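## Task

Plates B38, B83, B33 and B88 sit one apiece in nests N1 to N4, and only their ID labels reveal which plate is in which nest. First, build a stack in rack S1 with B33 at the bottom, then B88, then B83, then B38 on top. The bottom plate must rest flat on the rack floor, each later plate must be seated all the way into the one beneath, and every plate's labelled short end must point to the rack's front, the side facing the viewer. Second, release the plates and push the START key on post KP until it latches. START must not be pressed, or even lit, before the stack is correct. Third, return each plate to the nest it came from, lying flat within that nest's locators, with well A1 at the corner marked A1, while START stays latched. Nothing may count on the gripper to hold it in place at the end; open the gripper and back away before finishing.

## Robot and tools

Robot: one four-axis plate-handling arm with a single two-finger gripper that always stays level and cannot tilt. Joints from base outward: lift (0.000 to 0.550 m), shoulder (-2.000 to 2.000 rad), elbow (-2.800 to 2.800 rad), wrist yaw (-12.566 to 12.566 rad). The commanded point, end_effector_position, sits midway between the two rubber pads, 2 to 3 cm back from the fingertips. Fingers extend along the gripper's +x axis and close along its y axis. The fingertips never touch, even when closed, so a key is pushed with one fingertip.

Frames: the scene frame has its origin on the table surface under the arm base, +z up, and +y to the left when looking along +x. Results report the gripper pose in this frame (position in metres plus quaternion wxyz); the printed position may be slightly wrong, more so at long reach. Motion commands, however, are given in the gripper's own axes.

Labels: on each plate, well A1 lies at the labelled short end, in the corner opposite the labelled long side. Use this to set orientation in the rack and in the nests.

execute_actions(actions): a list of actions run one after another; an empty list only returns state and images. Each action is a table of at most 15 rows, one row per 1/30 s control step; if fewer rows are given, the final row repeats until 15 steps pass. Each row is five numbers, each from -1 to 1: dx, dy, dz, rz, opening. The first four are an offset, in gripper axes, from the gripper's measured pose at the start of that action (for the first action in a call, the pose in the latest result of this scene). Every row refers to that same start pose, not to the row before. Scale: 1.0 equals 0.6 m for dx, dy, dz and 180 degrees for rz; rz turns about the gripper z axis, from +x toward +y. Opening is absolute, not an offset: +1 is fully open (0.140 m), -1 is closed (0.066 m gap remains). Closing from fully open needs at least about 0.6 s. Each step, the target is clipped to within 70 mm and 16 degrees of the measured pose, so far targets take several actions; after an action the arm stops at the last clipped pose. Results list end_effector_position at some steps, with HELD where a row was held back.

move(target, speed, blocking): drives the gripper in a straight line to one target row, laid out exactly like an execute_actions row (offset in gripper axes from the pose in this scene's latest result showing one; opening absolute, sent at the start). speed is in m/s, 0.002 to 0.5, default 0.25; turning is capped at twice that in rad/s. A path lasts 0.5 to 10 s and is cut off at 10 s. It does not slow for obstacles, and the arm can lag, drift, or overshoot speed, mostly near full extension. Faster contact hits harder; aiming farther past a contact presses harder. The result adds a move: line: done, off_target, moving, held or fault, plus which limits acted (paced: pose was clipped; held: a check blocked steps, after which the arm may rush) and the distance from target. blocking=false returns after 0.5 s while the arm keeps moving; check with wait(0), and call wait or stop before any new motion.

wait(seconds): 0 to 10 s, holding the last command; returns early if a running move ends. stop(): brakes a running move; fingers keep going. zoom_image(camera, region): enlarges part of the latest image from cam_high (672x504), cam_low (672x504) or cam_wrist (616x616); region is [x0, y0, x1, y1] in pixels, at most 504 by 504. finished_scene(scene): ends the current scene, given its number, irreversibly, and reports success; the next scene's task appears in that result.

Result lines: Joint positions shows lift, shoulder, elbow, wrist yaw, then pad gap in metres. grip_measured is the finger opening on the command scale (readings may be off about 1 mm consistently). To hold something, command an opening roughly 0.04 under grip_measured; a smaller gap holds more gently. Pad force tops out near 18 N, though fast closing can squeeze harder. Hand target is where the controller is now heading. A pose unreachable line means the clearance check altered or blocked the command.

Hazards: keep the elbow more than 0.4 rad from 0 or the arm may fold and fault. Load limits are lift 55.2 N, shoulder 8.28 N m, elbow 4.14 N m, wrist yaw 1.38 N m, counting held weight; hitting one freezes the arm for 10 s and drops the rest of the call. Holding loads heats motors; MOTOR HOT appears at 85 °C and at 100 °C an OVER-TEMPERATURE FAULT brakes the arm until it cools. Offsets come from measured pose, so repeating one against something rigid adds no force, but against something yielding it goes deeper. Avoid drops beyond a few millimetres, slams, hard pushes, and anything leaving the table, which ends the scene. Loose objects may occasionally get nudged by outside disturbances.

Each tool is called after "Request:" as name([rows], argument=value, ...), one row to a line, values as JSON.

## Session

Request:
execute_actions(actions=[])

Scene clock: 0.00 s.
end_effector_position=(+0.5481, -0.0676, +0.1167) grip_measured=+1.00 end_effector_quat_wxyz=(+0.692, +0.000, +0.000, -0.722)
Joint positions: [ 0.112  0.856  1.667 -4.136  0.14 ]
Hand target: +0.548, -0.068, +0.117; +0.692, +0.000, +0.000, -0.722

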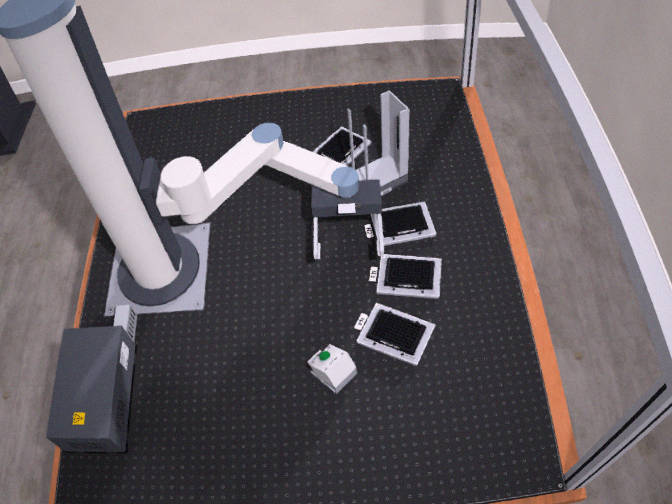

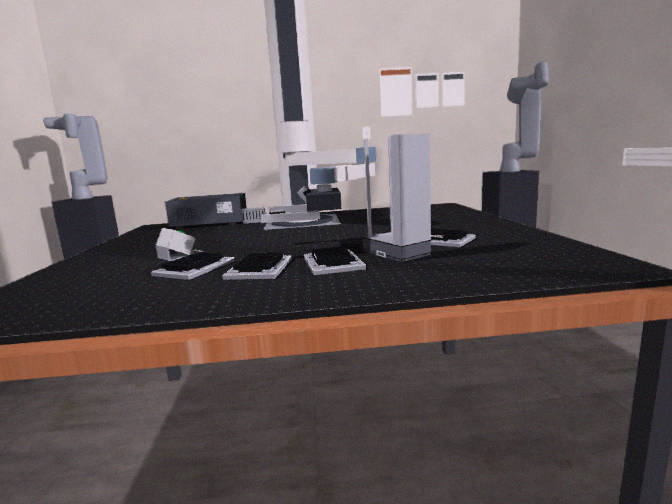

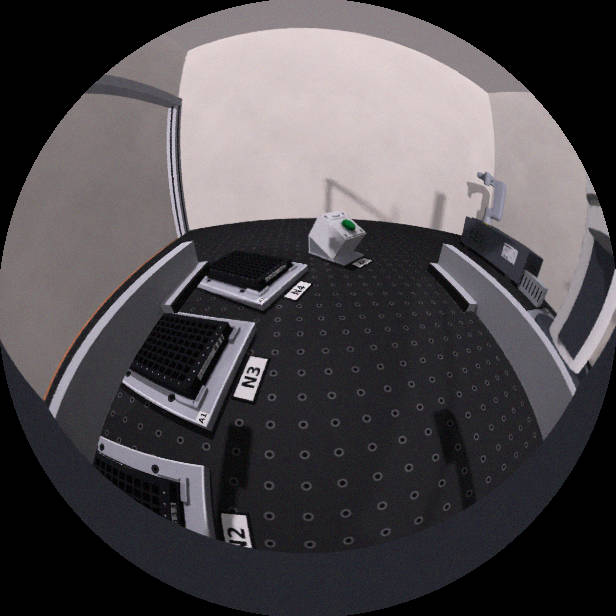

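Request:
move(target=[0.024,0.106,-0.062,0.459,1], speed=0.4)

Request:
zoom_image(camera="cam_wrist", region=[0,200,330,450])

Request:
zoom_image(camera="cam_wrist", region=[286,200,616,450])

Request:
zoom_image(camera="cam_high", region=[350,290,450,370])

Scene clock: 9.93 s.
end_effector_position=(+0.6109, -0.0849, +0.0795) grip_measured=+1.00 end_effector_quat_wxyz=(+0.996, +0.000, +0.000, -0.086)
Joint positions: [ 0.074  0.642  1.241 -2.055  0.14 ]
Hand target: +0.611, -0.085, +0.080; +0.996, +0.000, +0.000, -0.086
Off the commanded pose: 0.000 m, 0 deg.
move: done

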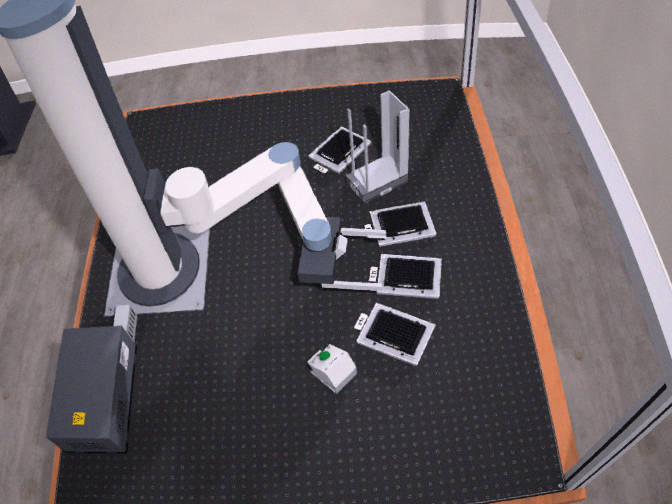

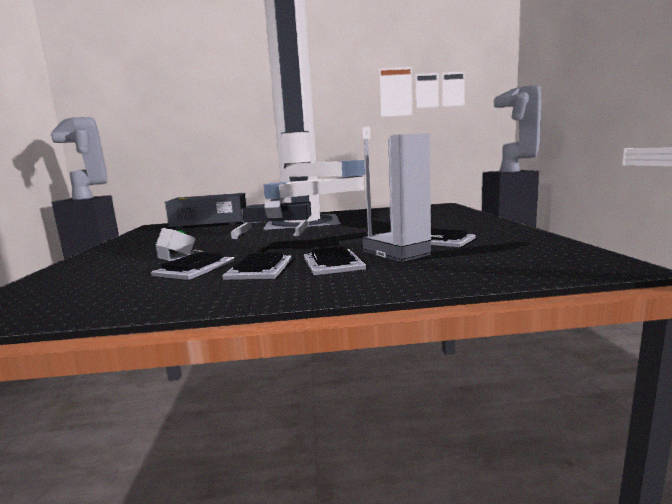

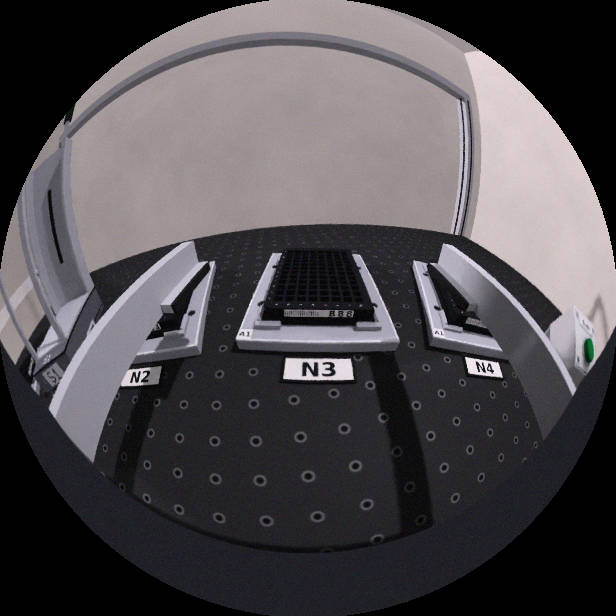

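Region (0, 200, 330, 450) of cam_wrist's 616x616 image, scaled by 1.527, with more detail than that image has; it fills the top 382 rows of this view, and the rest is white.

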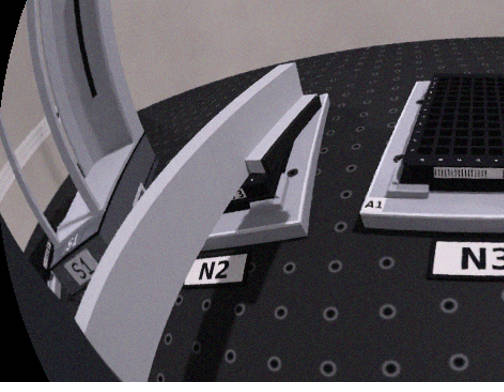

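Region (286, 200, 616, 450) of cam_wrist's 616x616 image, scaled by 1.527, with more detail than that image has; it fills the top 382 rows of this view, and the rest is white.

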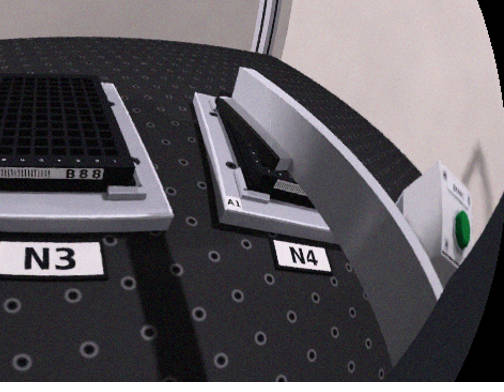

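Region (350, 290, 450, 370) of cam_high's 672x504 image, scaled by 5.040, with more detail than that image has; it fills the top 403 rows of this view, and the rest is white.

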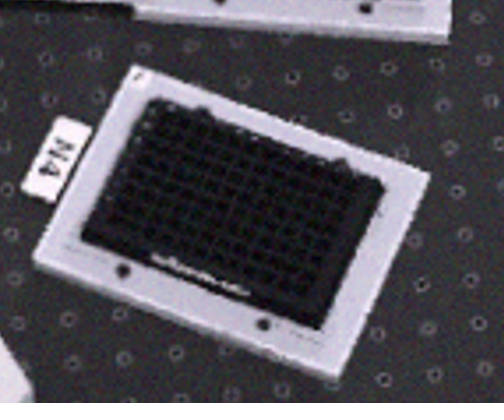

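Request:
move(target=[-0.0207,0.2356,0,0.108,0.1])

Request:
zoom_image(camera="cam_wrist", region=[220,230,420,400])

Request:
zoom_image(camera="cam_wrist", region=[476,250,616,420])

Scene clock: 16.03 s.
end_effector_position=(+0.6229, +0.0567, +0.0795) grip_measured=+0.10 end_effector_quat_wxyz=(+0.996, +0.000, +0.000, +0.084)
Joint positions: [ 0.074  0.936  1.277 -2.046  0.107]
Hand target: +0.623, +0.057, +0.079; +0.997, +0.000, +0.000, +0.083
Off the commanded pose: 0.000 m, 0 deg.
move: done

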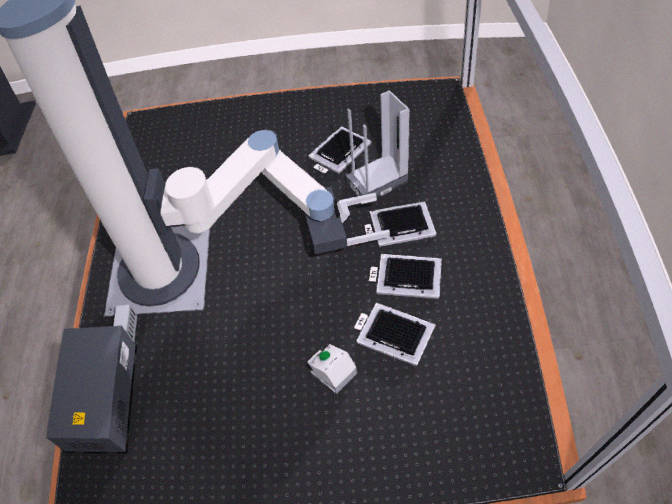

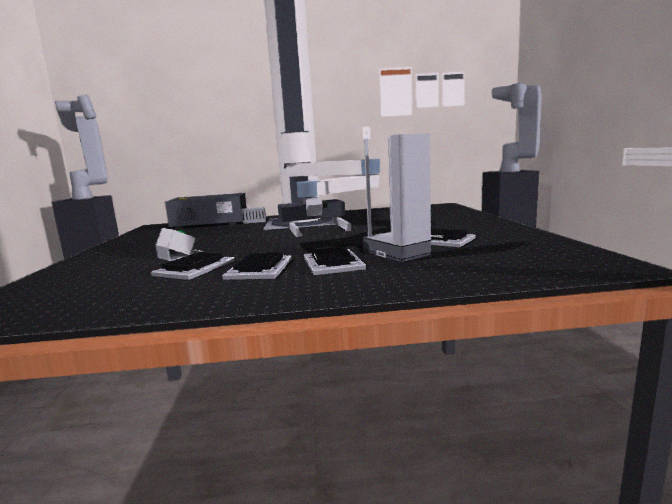

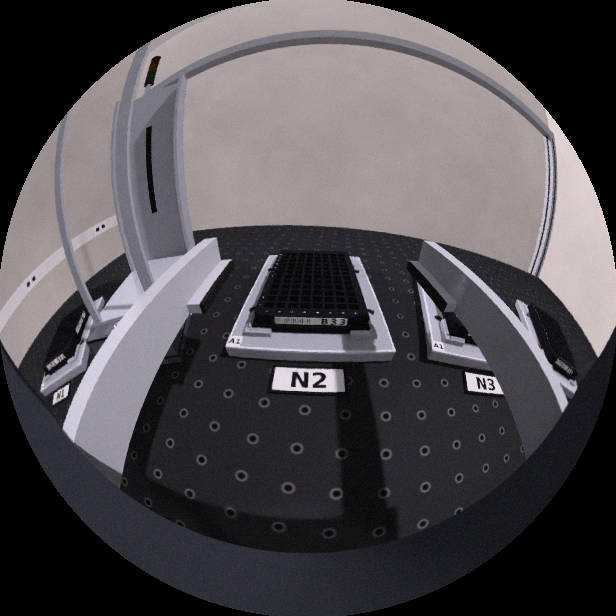

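Region (220, 230, 420, 400) of cam_wrist's 616x616 image, scaled by 2.520, with more detail than that image has; it fills the top 428 rows of this view, and the rest is white.

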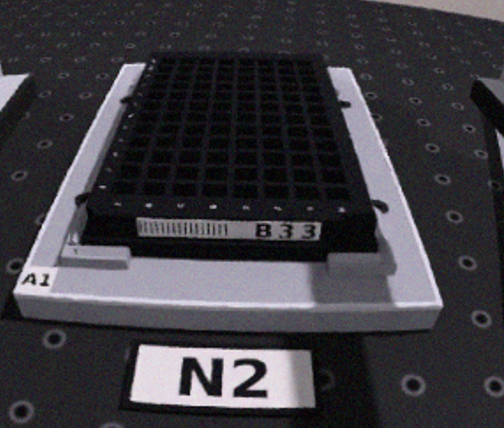

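Region (476, 250, 616, 420) of cam_wrist's 616x616 image, scaled by 2.965, with more detail than that image has; it fills the left 415 columns of this view, and the rest is white.

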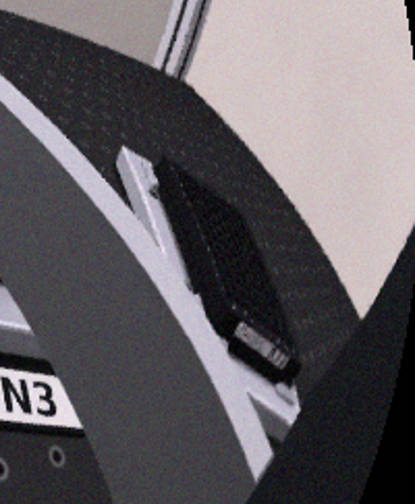

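Request:
move(target=[0.133,0.003,-0.04,-0.01,0.1])

Request:
move(target=[0,0,-0.036,0,0.1], speed=0.04)

Scene clock: 19.33 s.
end_effector_position=(+0.7013, +0.0719, +0.0555) grip_measured=+0.10 end_effector_quat_wxyz=(+0.998, +0.000, +0.000, +0.068)
Joint positions: [ 0.05   0.79   1.698 -2.351  0.107]
Hand target: +0.701, +0.072, +0.055; +0.998, +0.000, +0.000, +0.068
Off the commanded pose: 0.000 m, 0 deg.
move: done

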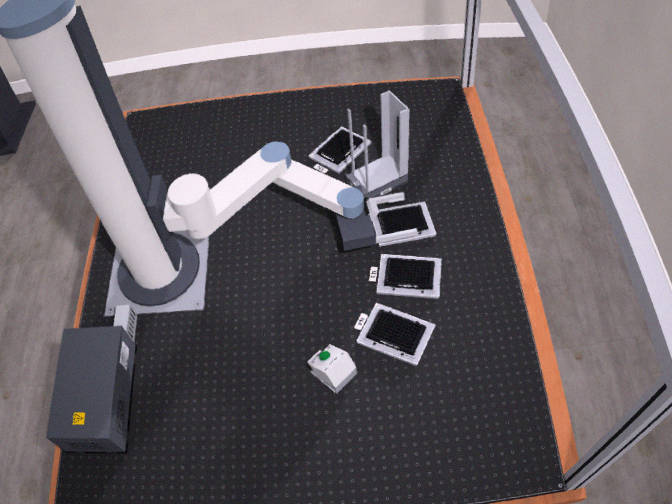

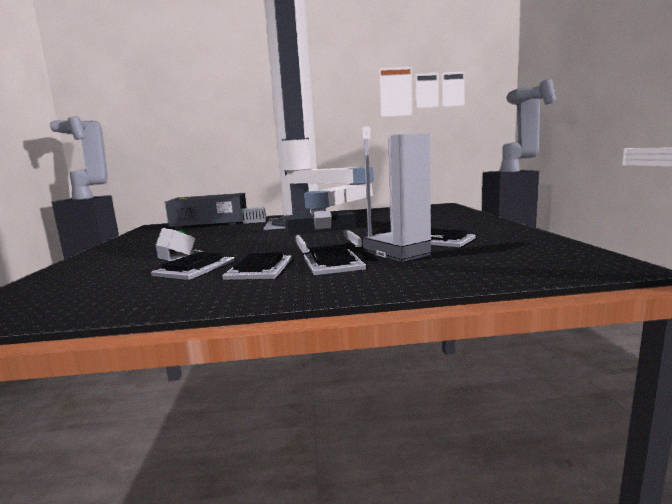

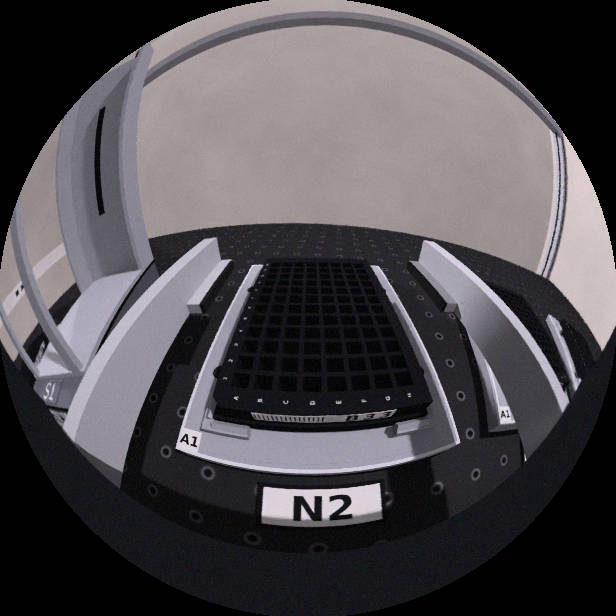

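Scene clock: 20.10 s.
end_effector_position=(+0.7013, +0.0719, +0.0338) grip_measured=+0.10 end_effector_quat_wxyz=(+0.998, +0.000, +0.000, +0.068)
Joint positions: [ 0.029  0.79   1.698 -2.351  0.107]
Hand target: +0.701, +0.072, +0.034; +0.998, +0.000, +0.000, +0.068
Off the commanded pose: 0.000 m, 0 deg.
move: done

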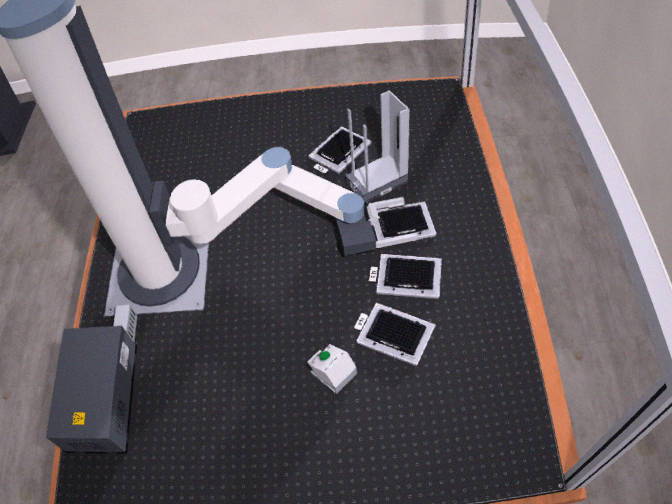

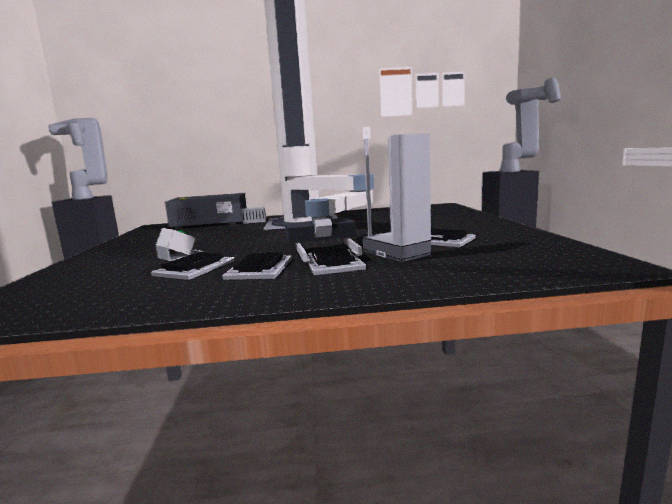

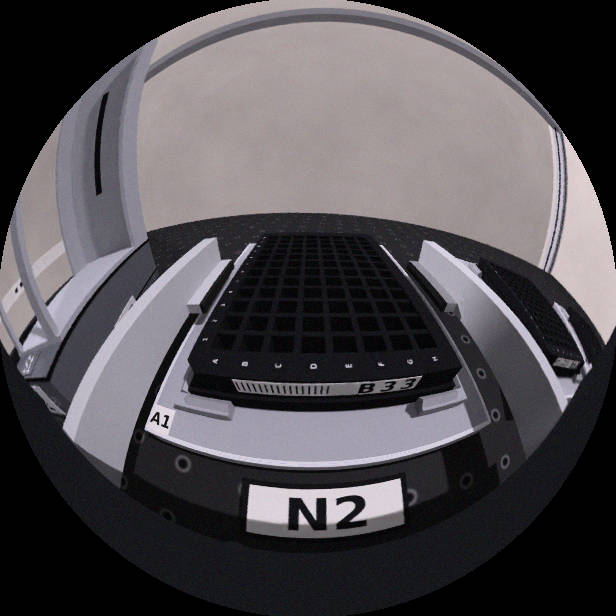

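Request:
move(target=[0.001,0.0032,-0.0043,0.0058,0.1], speed=0.02)

Scene clock: 23.03 s.
end_effector_position=(+0.7016, +0.0738, +0.0312) grip_measured=+0.10 end_effector_quat_wxyz=(+0.997, +0.000, +0.000, +0.077)
Joint positions: [ 0.026  0.787  1.701 -2.333  0.107]
Hand target: +0.702, +0.074, +0.031; +0.997, +0.000, +0.000, +0.077
Off the commanded pose: 0.000 m, 0 deg.
move: done

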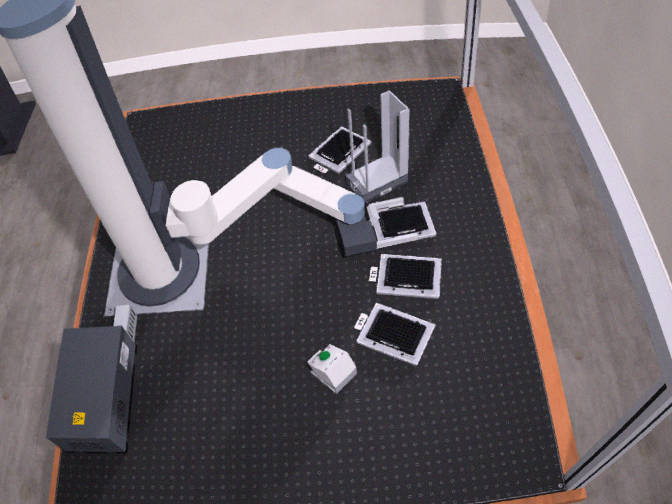

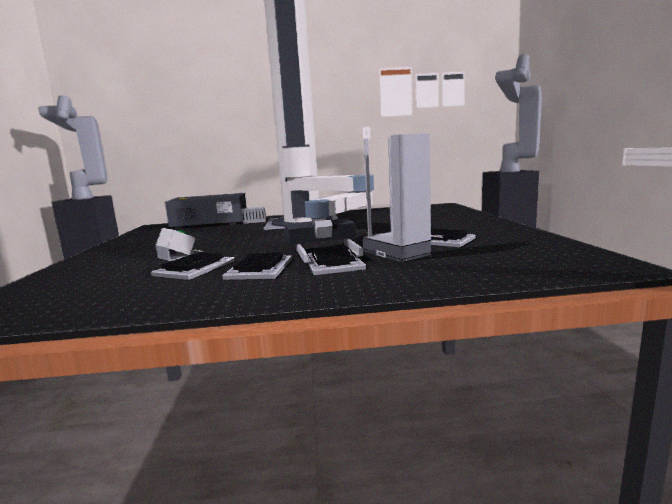

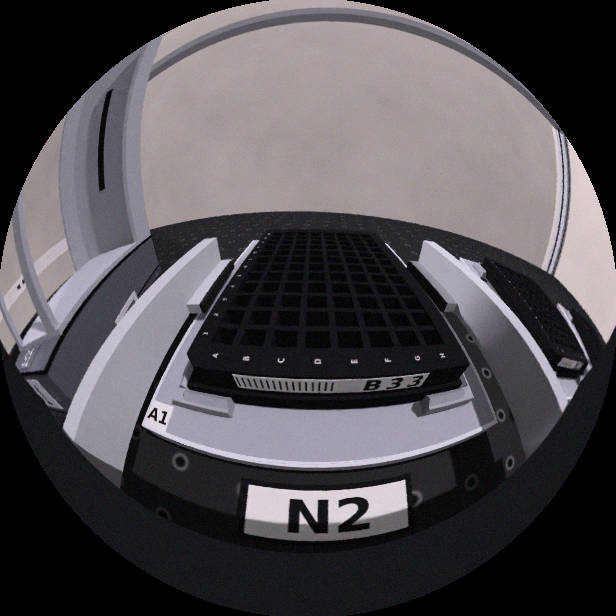

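Request:
execute_actions([
  [[0,0.0007,0,0,-0.38]],
  [[0,0,0,0,-0.51]],
])

Request:
move(target=[0,0,0.54,0,-0.51])

Request:
move(target=[-0.03,0.28,0,0.105,-0.51], speed=0.2)

Scene clock: 27.07 s.
end_effector_position=(+0.7015, +0.0743, +0.0312) grip_measured=-0.47 end_effector_quat_wxyz=(+0.997, +0.000, +0.000, +0.077)
Joint positions: [ 0.026  0.788  1.701 -2.334  0.086]
Hand target: +0.702, +0.074, +0.031; +0.997, +0.000, +0.000, +0.077
Off the commanded pose: 0.000 m, 0 deg.
Step readings (end_effector_position; steps 1 to 15: 1st action; 16 to 30: 2nd action):
0: (+0.7016, +0.0738, +0.0312)
1: (+0.7016, +0.0739, +0.0312)
2: (+0.7015, +0.0742, +0.0312)
4: (+0.7015, +0.0743, +0.0312)
8: (+0.7015, +0.0743, +0.0312)
15: (+0.7015, +0.0743, +0.0312)
16: (+0.7015, +0.0743, +0.0312)
17: (+0.7015, +0.0743, +0.0312)
19: (+0.7015, +0.0743, +0.0312)
23: (+0.7015, +0.0743, +0.0312)
30: end_effector_position above

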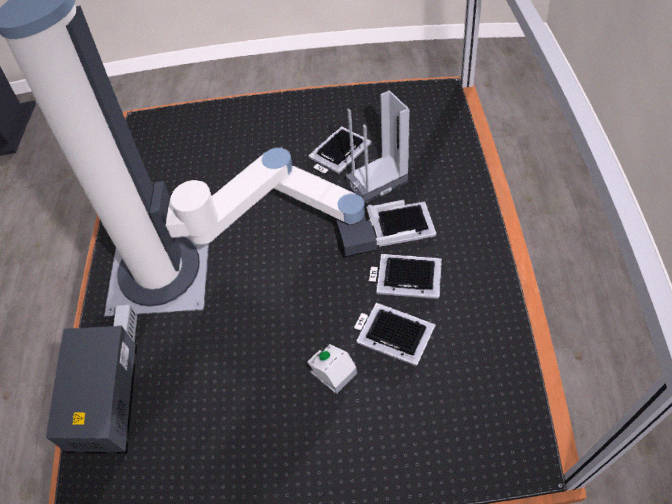

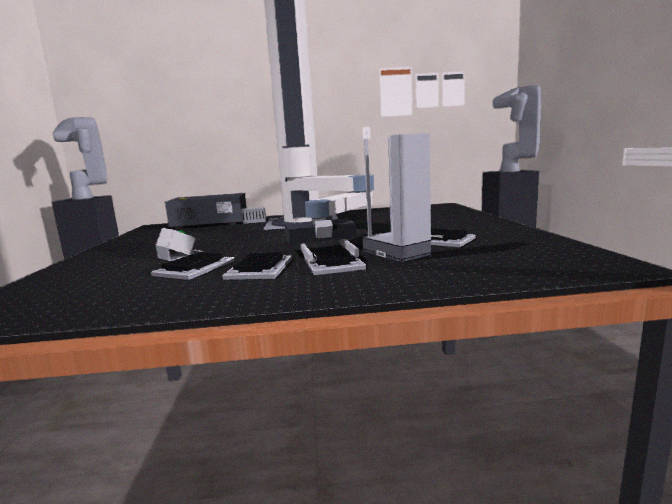

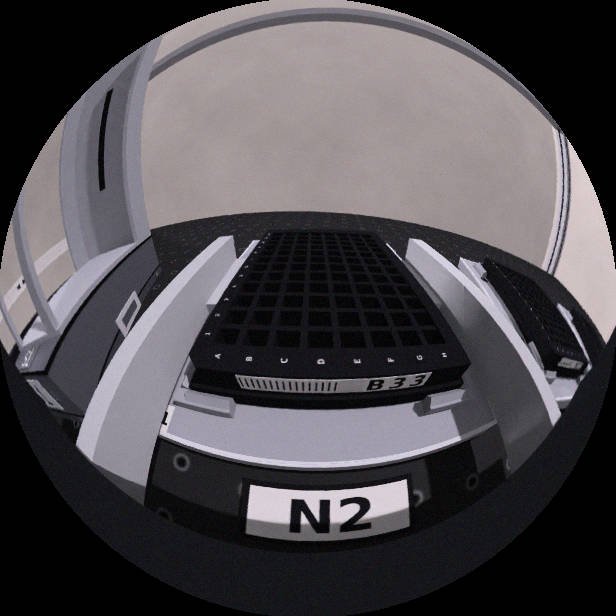

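Scene clock: 28.77 s.
end_effector_position=(+0.7015, +0.0744, +0.3553) grip_measured=-0.47 end_effector_quat_wxyz=(+0.997, +0.000, +0.000, +0.077)
Joint positions: [ 0.35   0.788  1.701 -2.334  0.086]
Hand target: +0.702, +0.074, +0.355; +0.997, +0.000, +0.000, +0.077
Off the commanded pose: 0.000 m, 0 deg.
move: done

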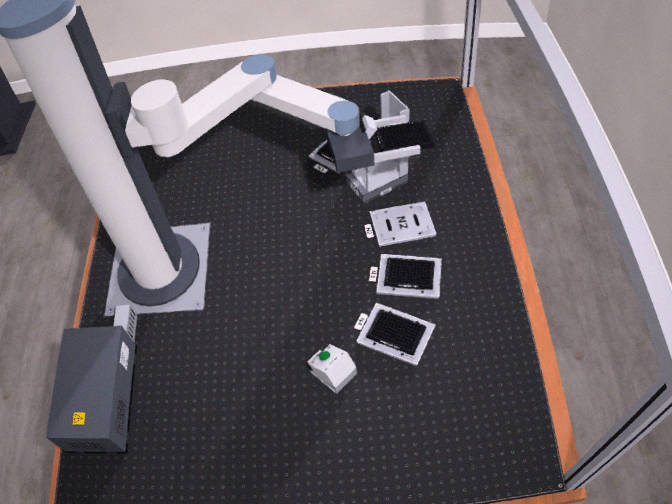

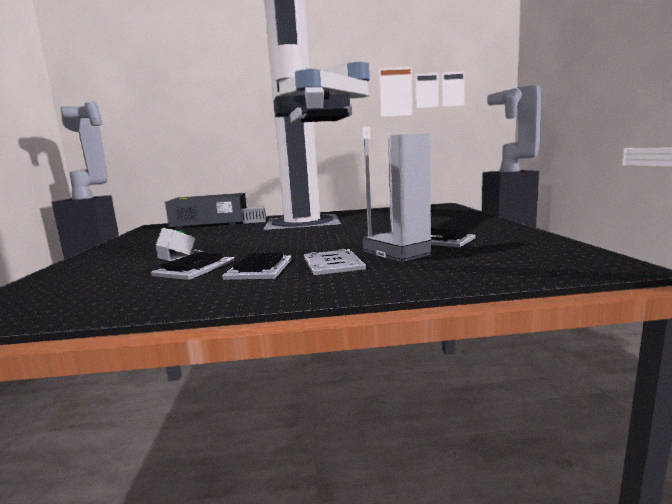

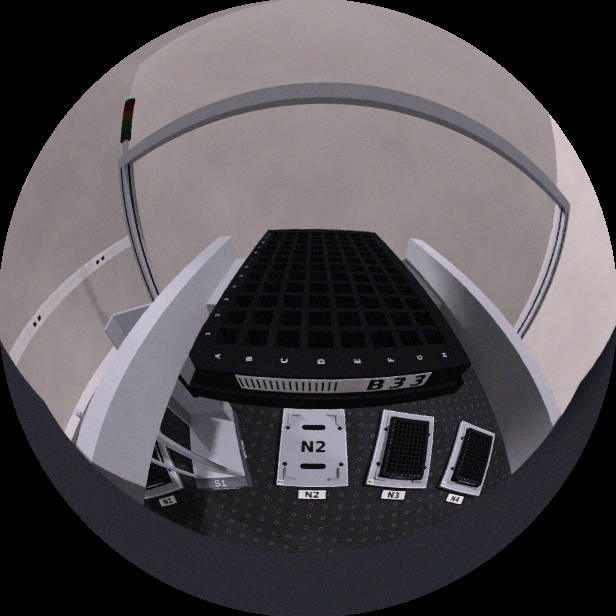

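Scene clock: 29.93 s.
end_effector_position=(+0.6578, +0.2378, +0.3553) grip_measured=-0.47 end_effector_quat_wxyz=(+0.971, +0.000, +0.000, +0.240)
Joint positions: [ 0.35   1.084  1.74  -2.338  0.086]
Hand target: +0.658, +0.238, +0.355; +0.971, +0.000, +0.000, +0.240
Off the commanded pose: 0.000 m, 0 deg.
move: done

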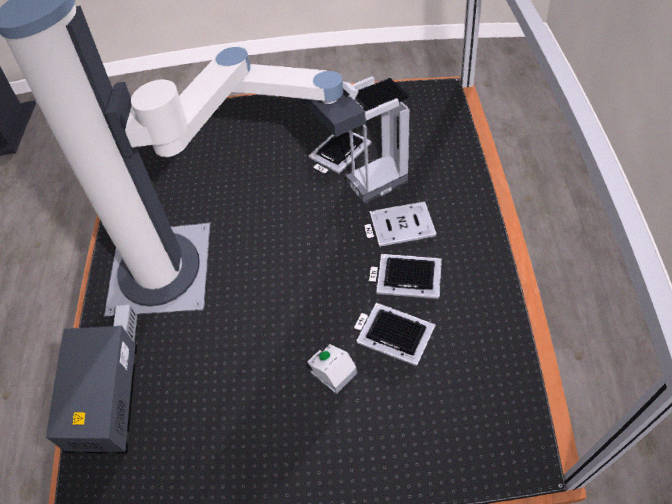

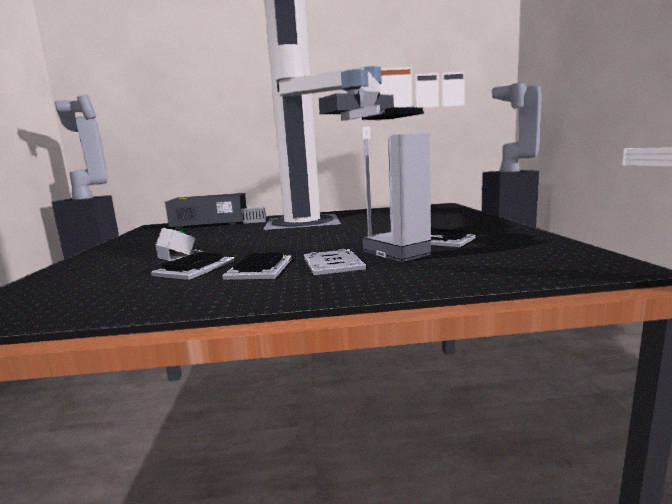

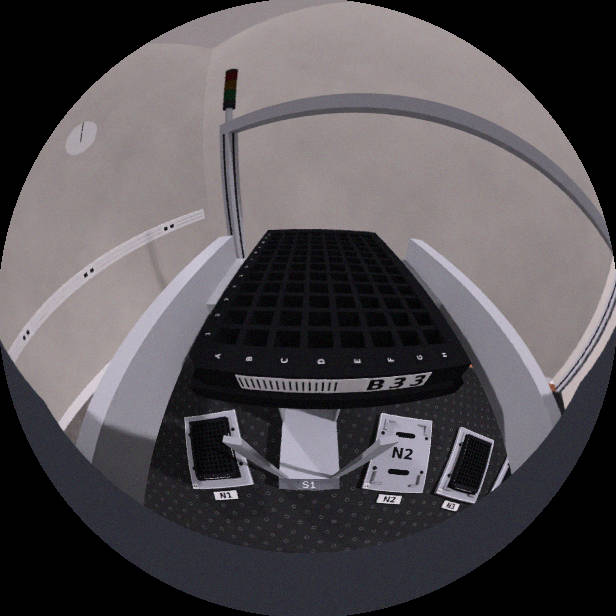

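Request:
move(target=[0,0.008,-0.05,0,-0.51], speed=0.05)

Request:
zoom_image(camera="cam_wrist", region=[170,340,490,520])

Scene clock: 35.20 s.
end_effector_position=(+0.6555, +0.2421, +0.3252) grip_measured=-0.47 end_effector_quat_wxyz=(+0.971, +0.000, +0.000, +0.241)
Joint positions: [ 0.32   1.096  1.739 -2.349  0.086]
Hand target: +0.656, +0.242, +0.325; +0.971, +0.000, +0.000, +0.240
Off the commanded pose: 0.000 m, 0 deg.
move: done

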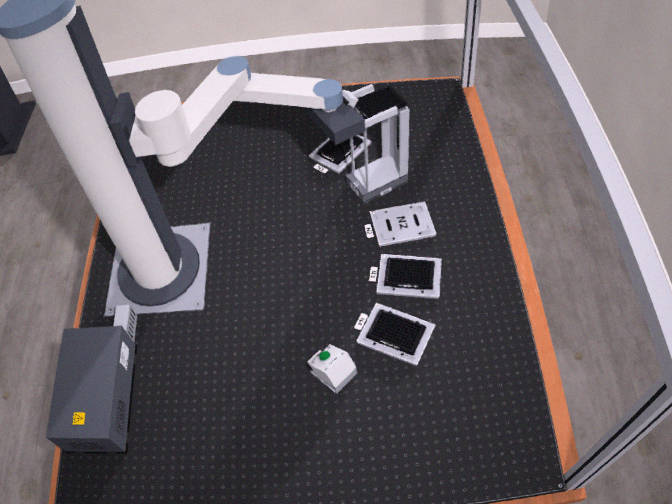

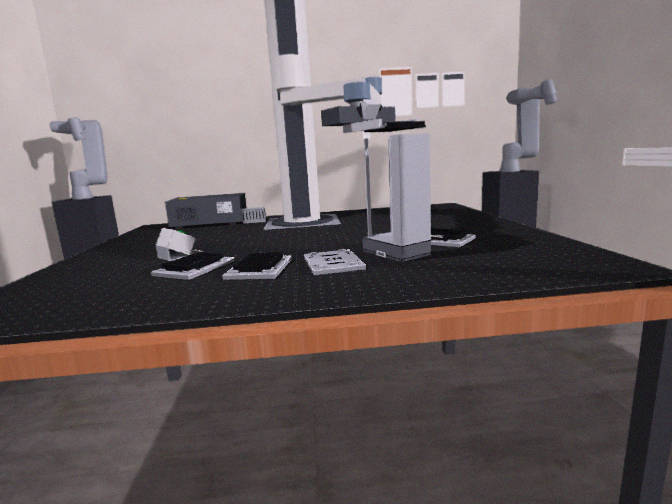

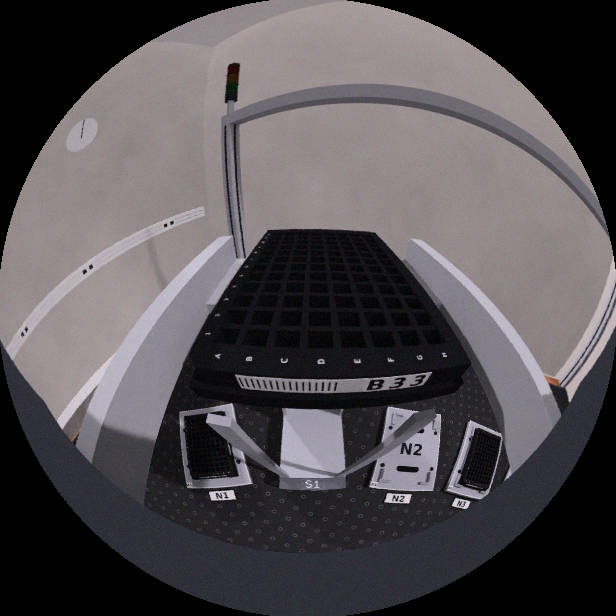

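Region (170, 340, 490, 520) of cam_wrist's 616x616 image, scaled by 1.575, with more detail than that image has; it fills the top 284 rows of this view, and the rest is white.

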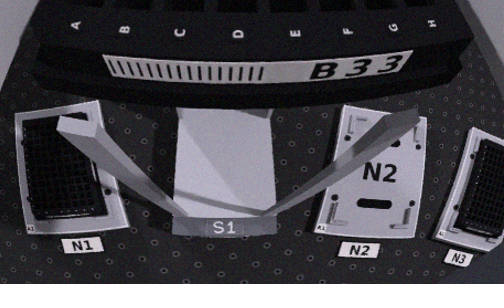

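Request:
move(target=[0.0033,0.0043,0,0.008,-0.51], speed=0.03)

Request:
move(target=[0,0,-0.02,0,-0.51], speed=0.03)

Request:
zoom_image(camera="cam_wrist", region=[170,210,490,450])

Request:
zoom_image(camera="cam_high", region=[340,70,430,140])

Scene clock: 41.83 s.
end_effector_position=(+0.6561, +0.2453, +0.3252) grip_measured=-0.47 end_effector_quat_wxyz=(+0.968, +0.000, +0.000, +0.253)
Joint positions: [ 0.32   1.089  1.751 -2.329  0.086]
Hand target: +0.656, +0.245, +0.325; +0.968, +0.000, +0.000, +0.253
Off the commanded pose: 0.000 m, 0 deg.
move: done

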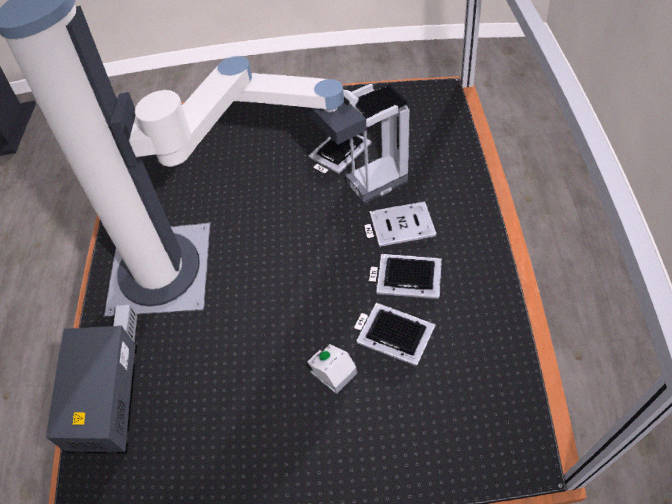

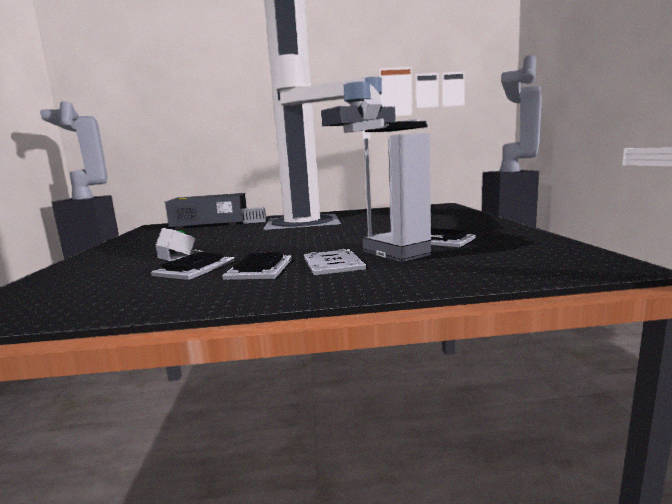

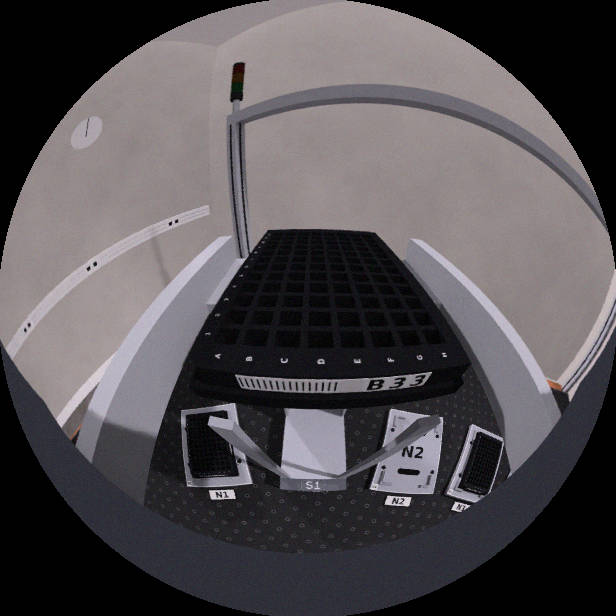

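Scene clock: 42.53 s.
end_effector_position=(+0.6561, +0.2453, +0.3132) grip_measured=-0.47 end_effector_quat_wxyz=(+0.968, +0.000, +0.000, +0.253)
Joint positions: [ 0.308  1.089  1.751 -2.329  0.086]
Hand target: +0.656, +0.245, +0.313; +0.968, +0.000, +0.000, +0.253
Off the commanded pose: 0.000 m, 0 deg.
move: done

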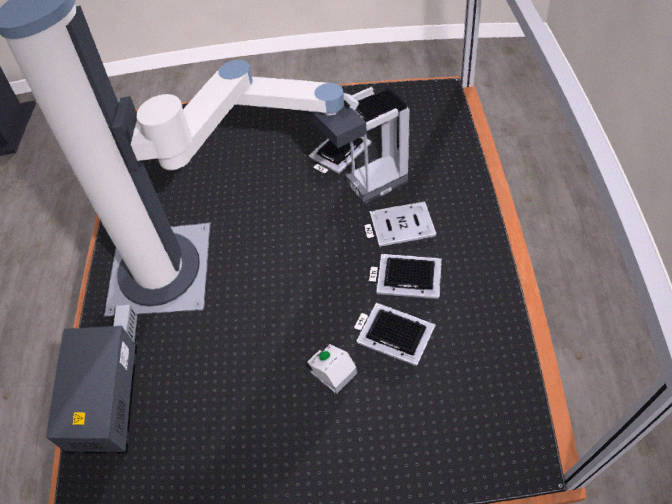

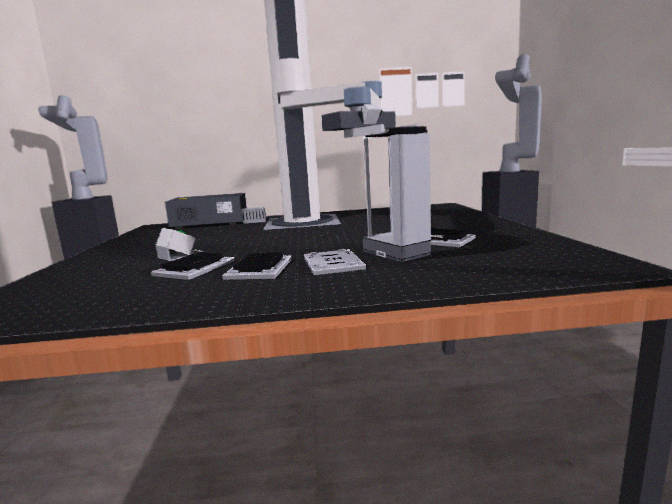

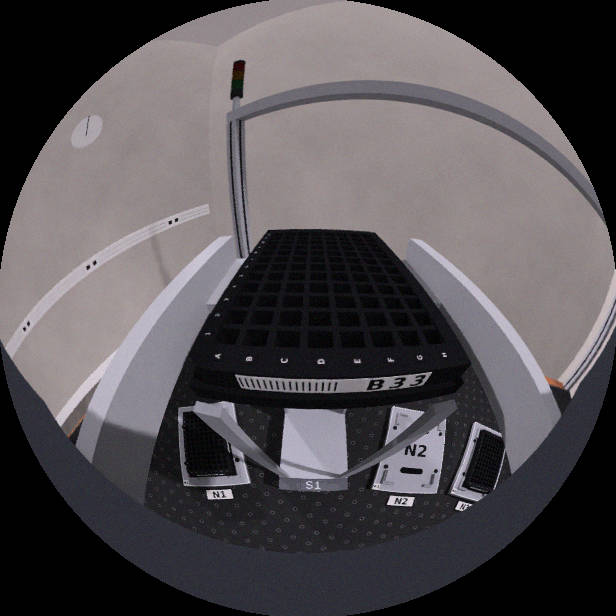

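Region (170, 210, 490, 450) of cam_wrist's 616x616 image, scaled by 1.575, with more detail than that image has; it fills the top 378 rows of this view, and the rest is white.

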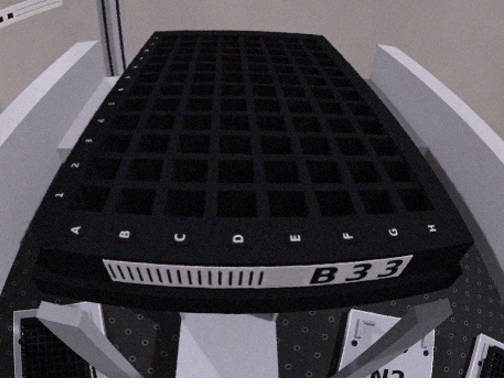

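Region (340, 70, 430, 140) of cam_high's 672x504 image, scaled by 5.600, with more detail than that image has.

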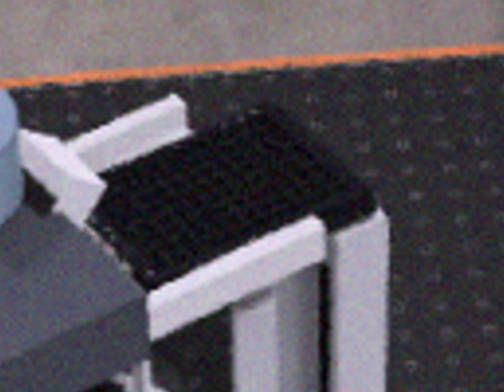

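Request:
move(target=[0,0,-0.014,0,-0.51], speed=0.008)

Request:
zoom_image(camera="cam_wrist", region=[170,210,490,450])

Scene clock: 46.87 s.
end_effector_position=(+0.6561, +0.2450, +0.3048) grip_measured=-0.48 end_effector_quat_wxyz=(+0.968, +0.000, +0.000, +0.252)
Joint positions: [ 0.3    1.089  1.751 -2.33   0.085]
Hand target: +0.656, +0.245, +0.305; +0.968, +0.000, +0.000, +0.253
Off the commanded pose: 0.000 m, 0 deg.
move: done

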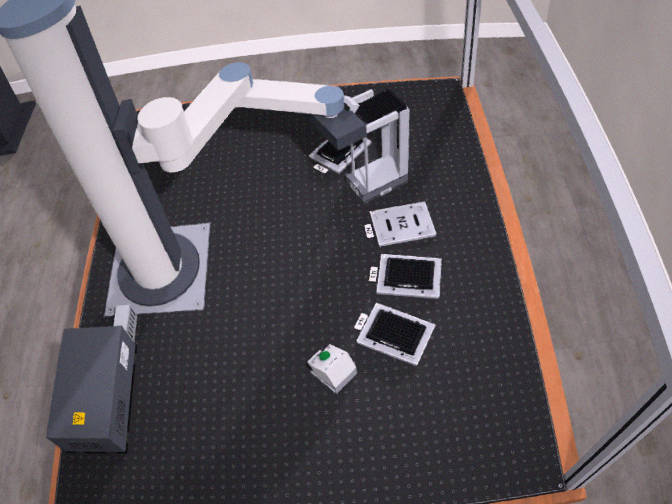

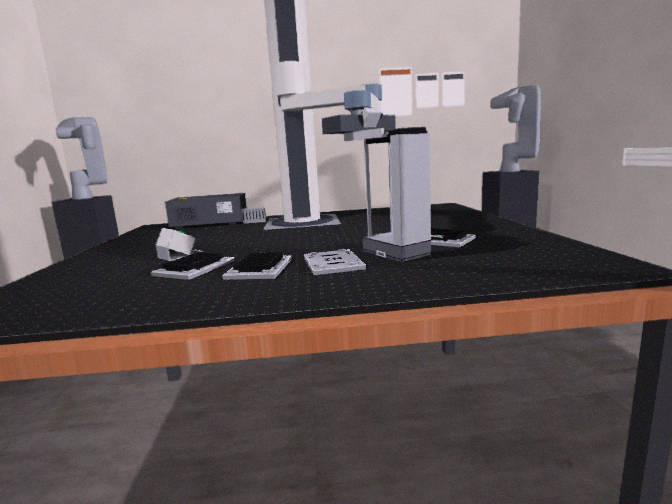

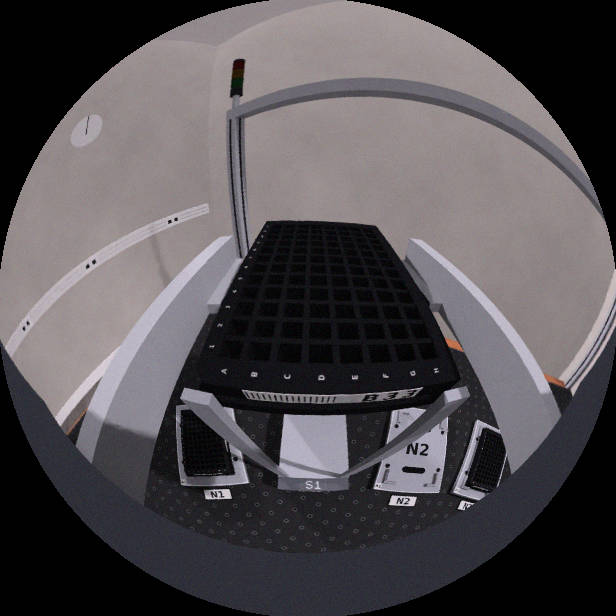

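Region (170, 210, 490, 450) of cam_wrist's 616x616 image, scaled by 1.575, with more detail than that image has; it fills the top 378 rows of this view, and the rest is white.

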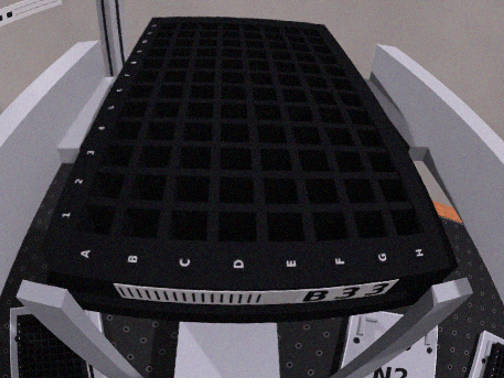

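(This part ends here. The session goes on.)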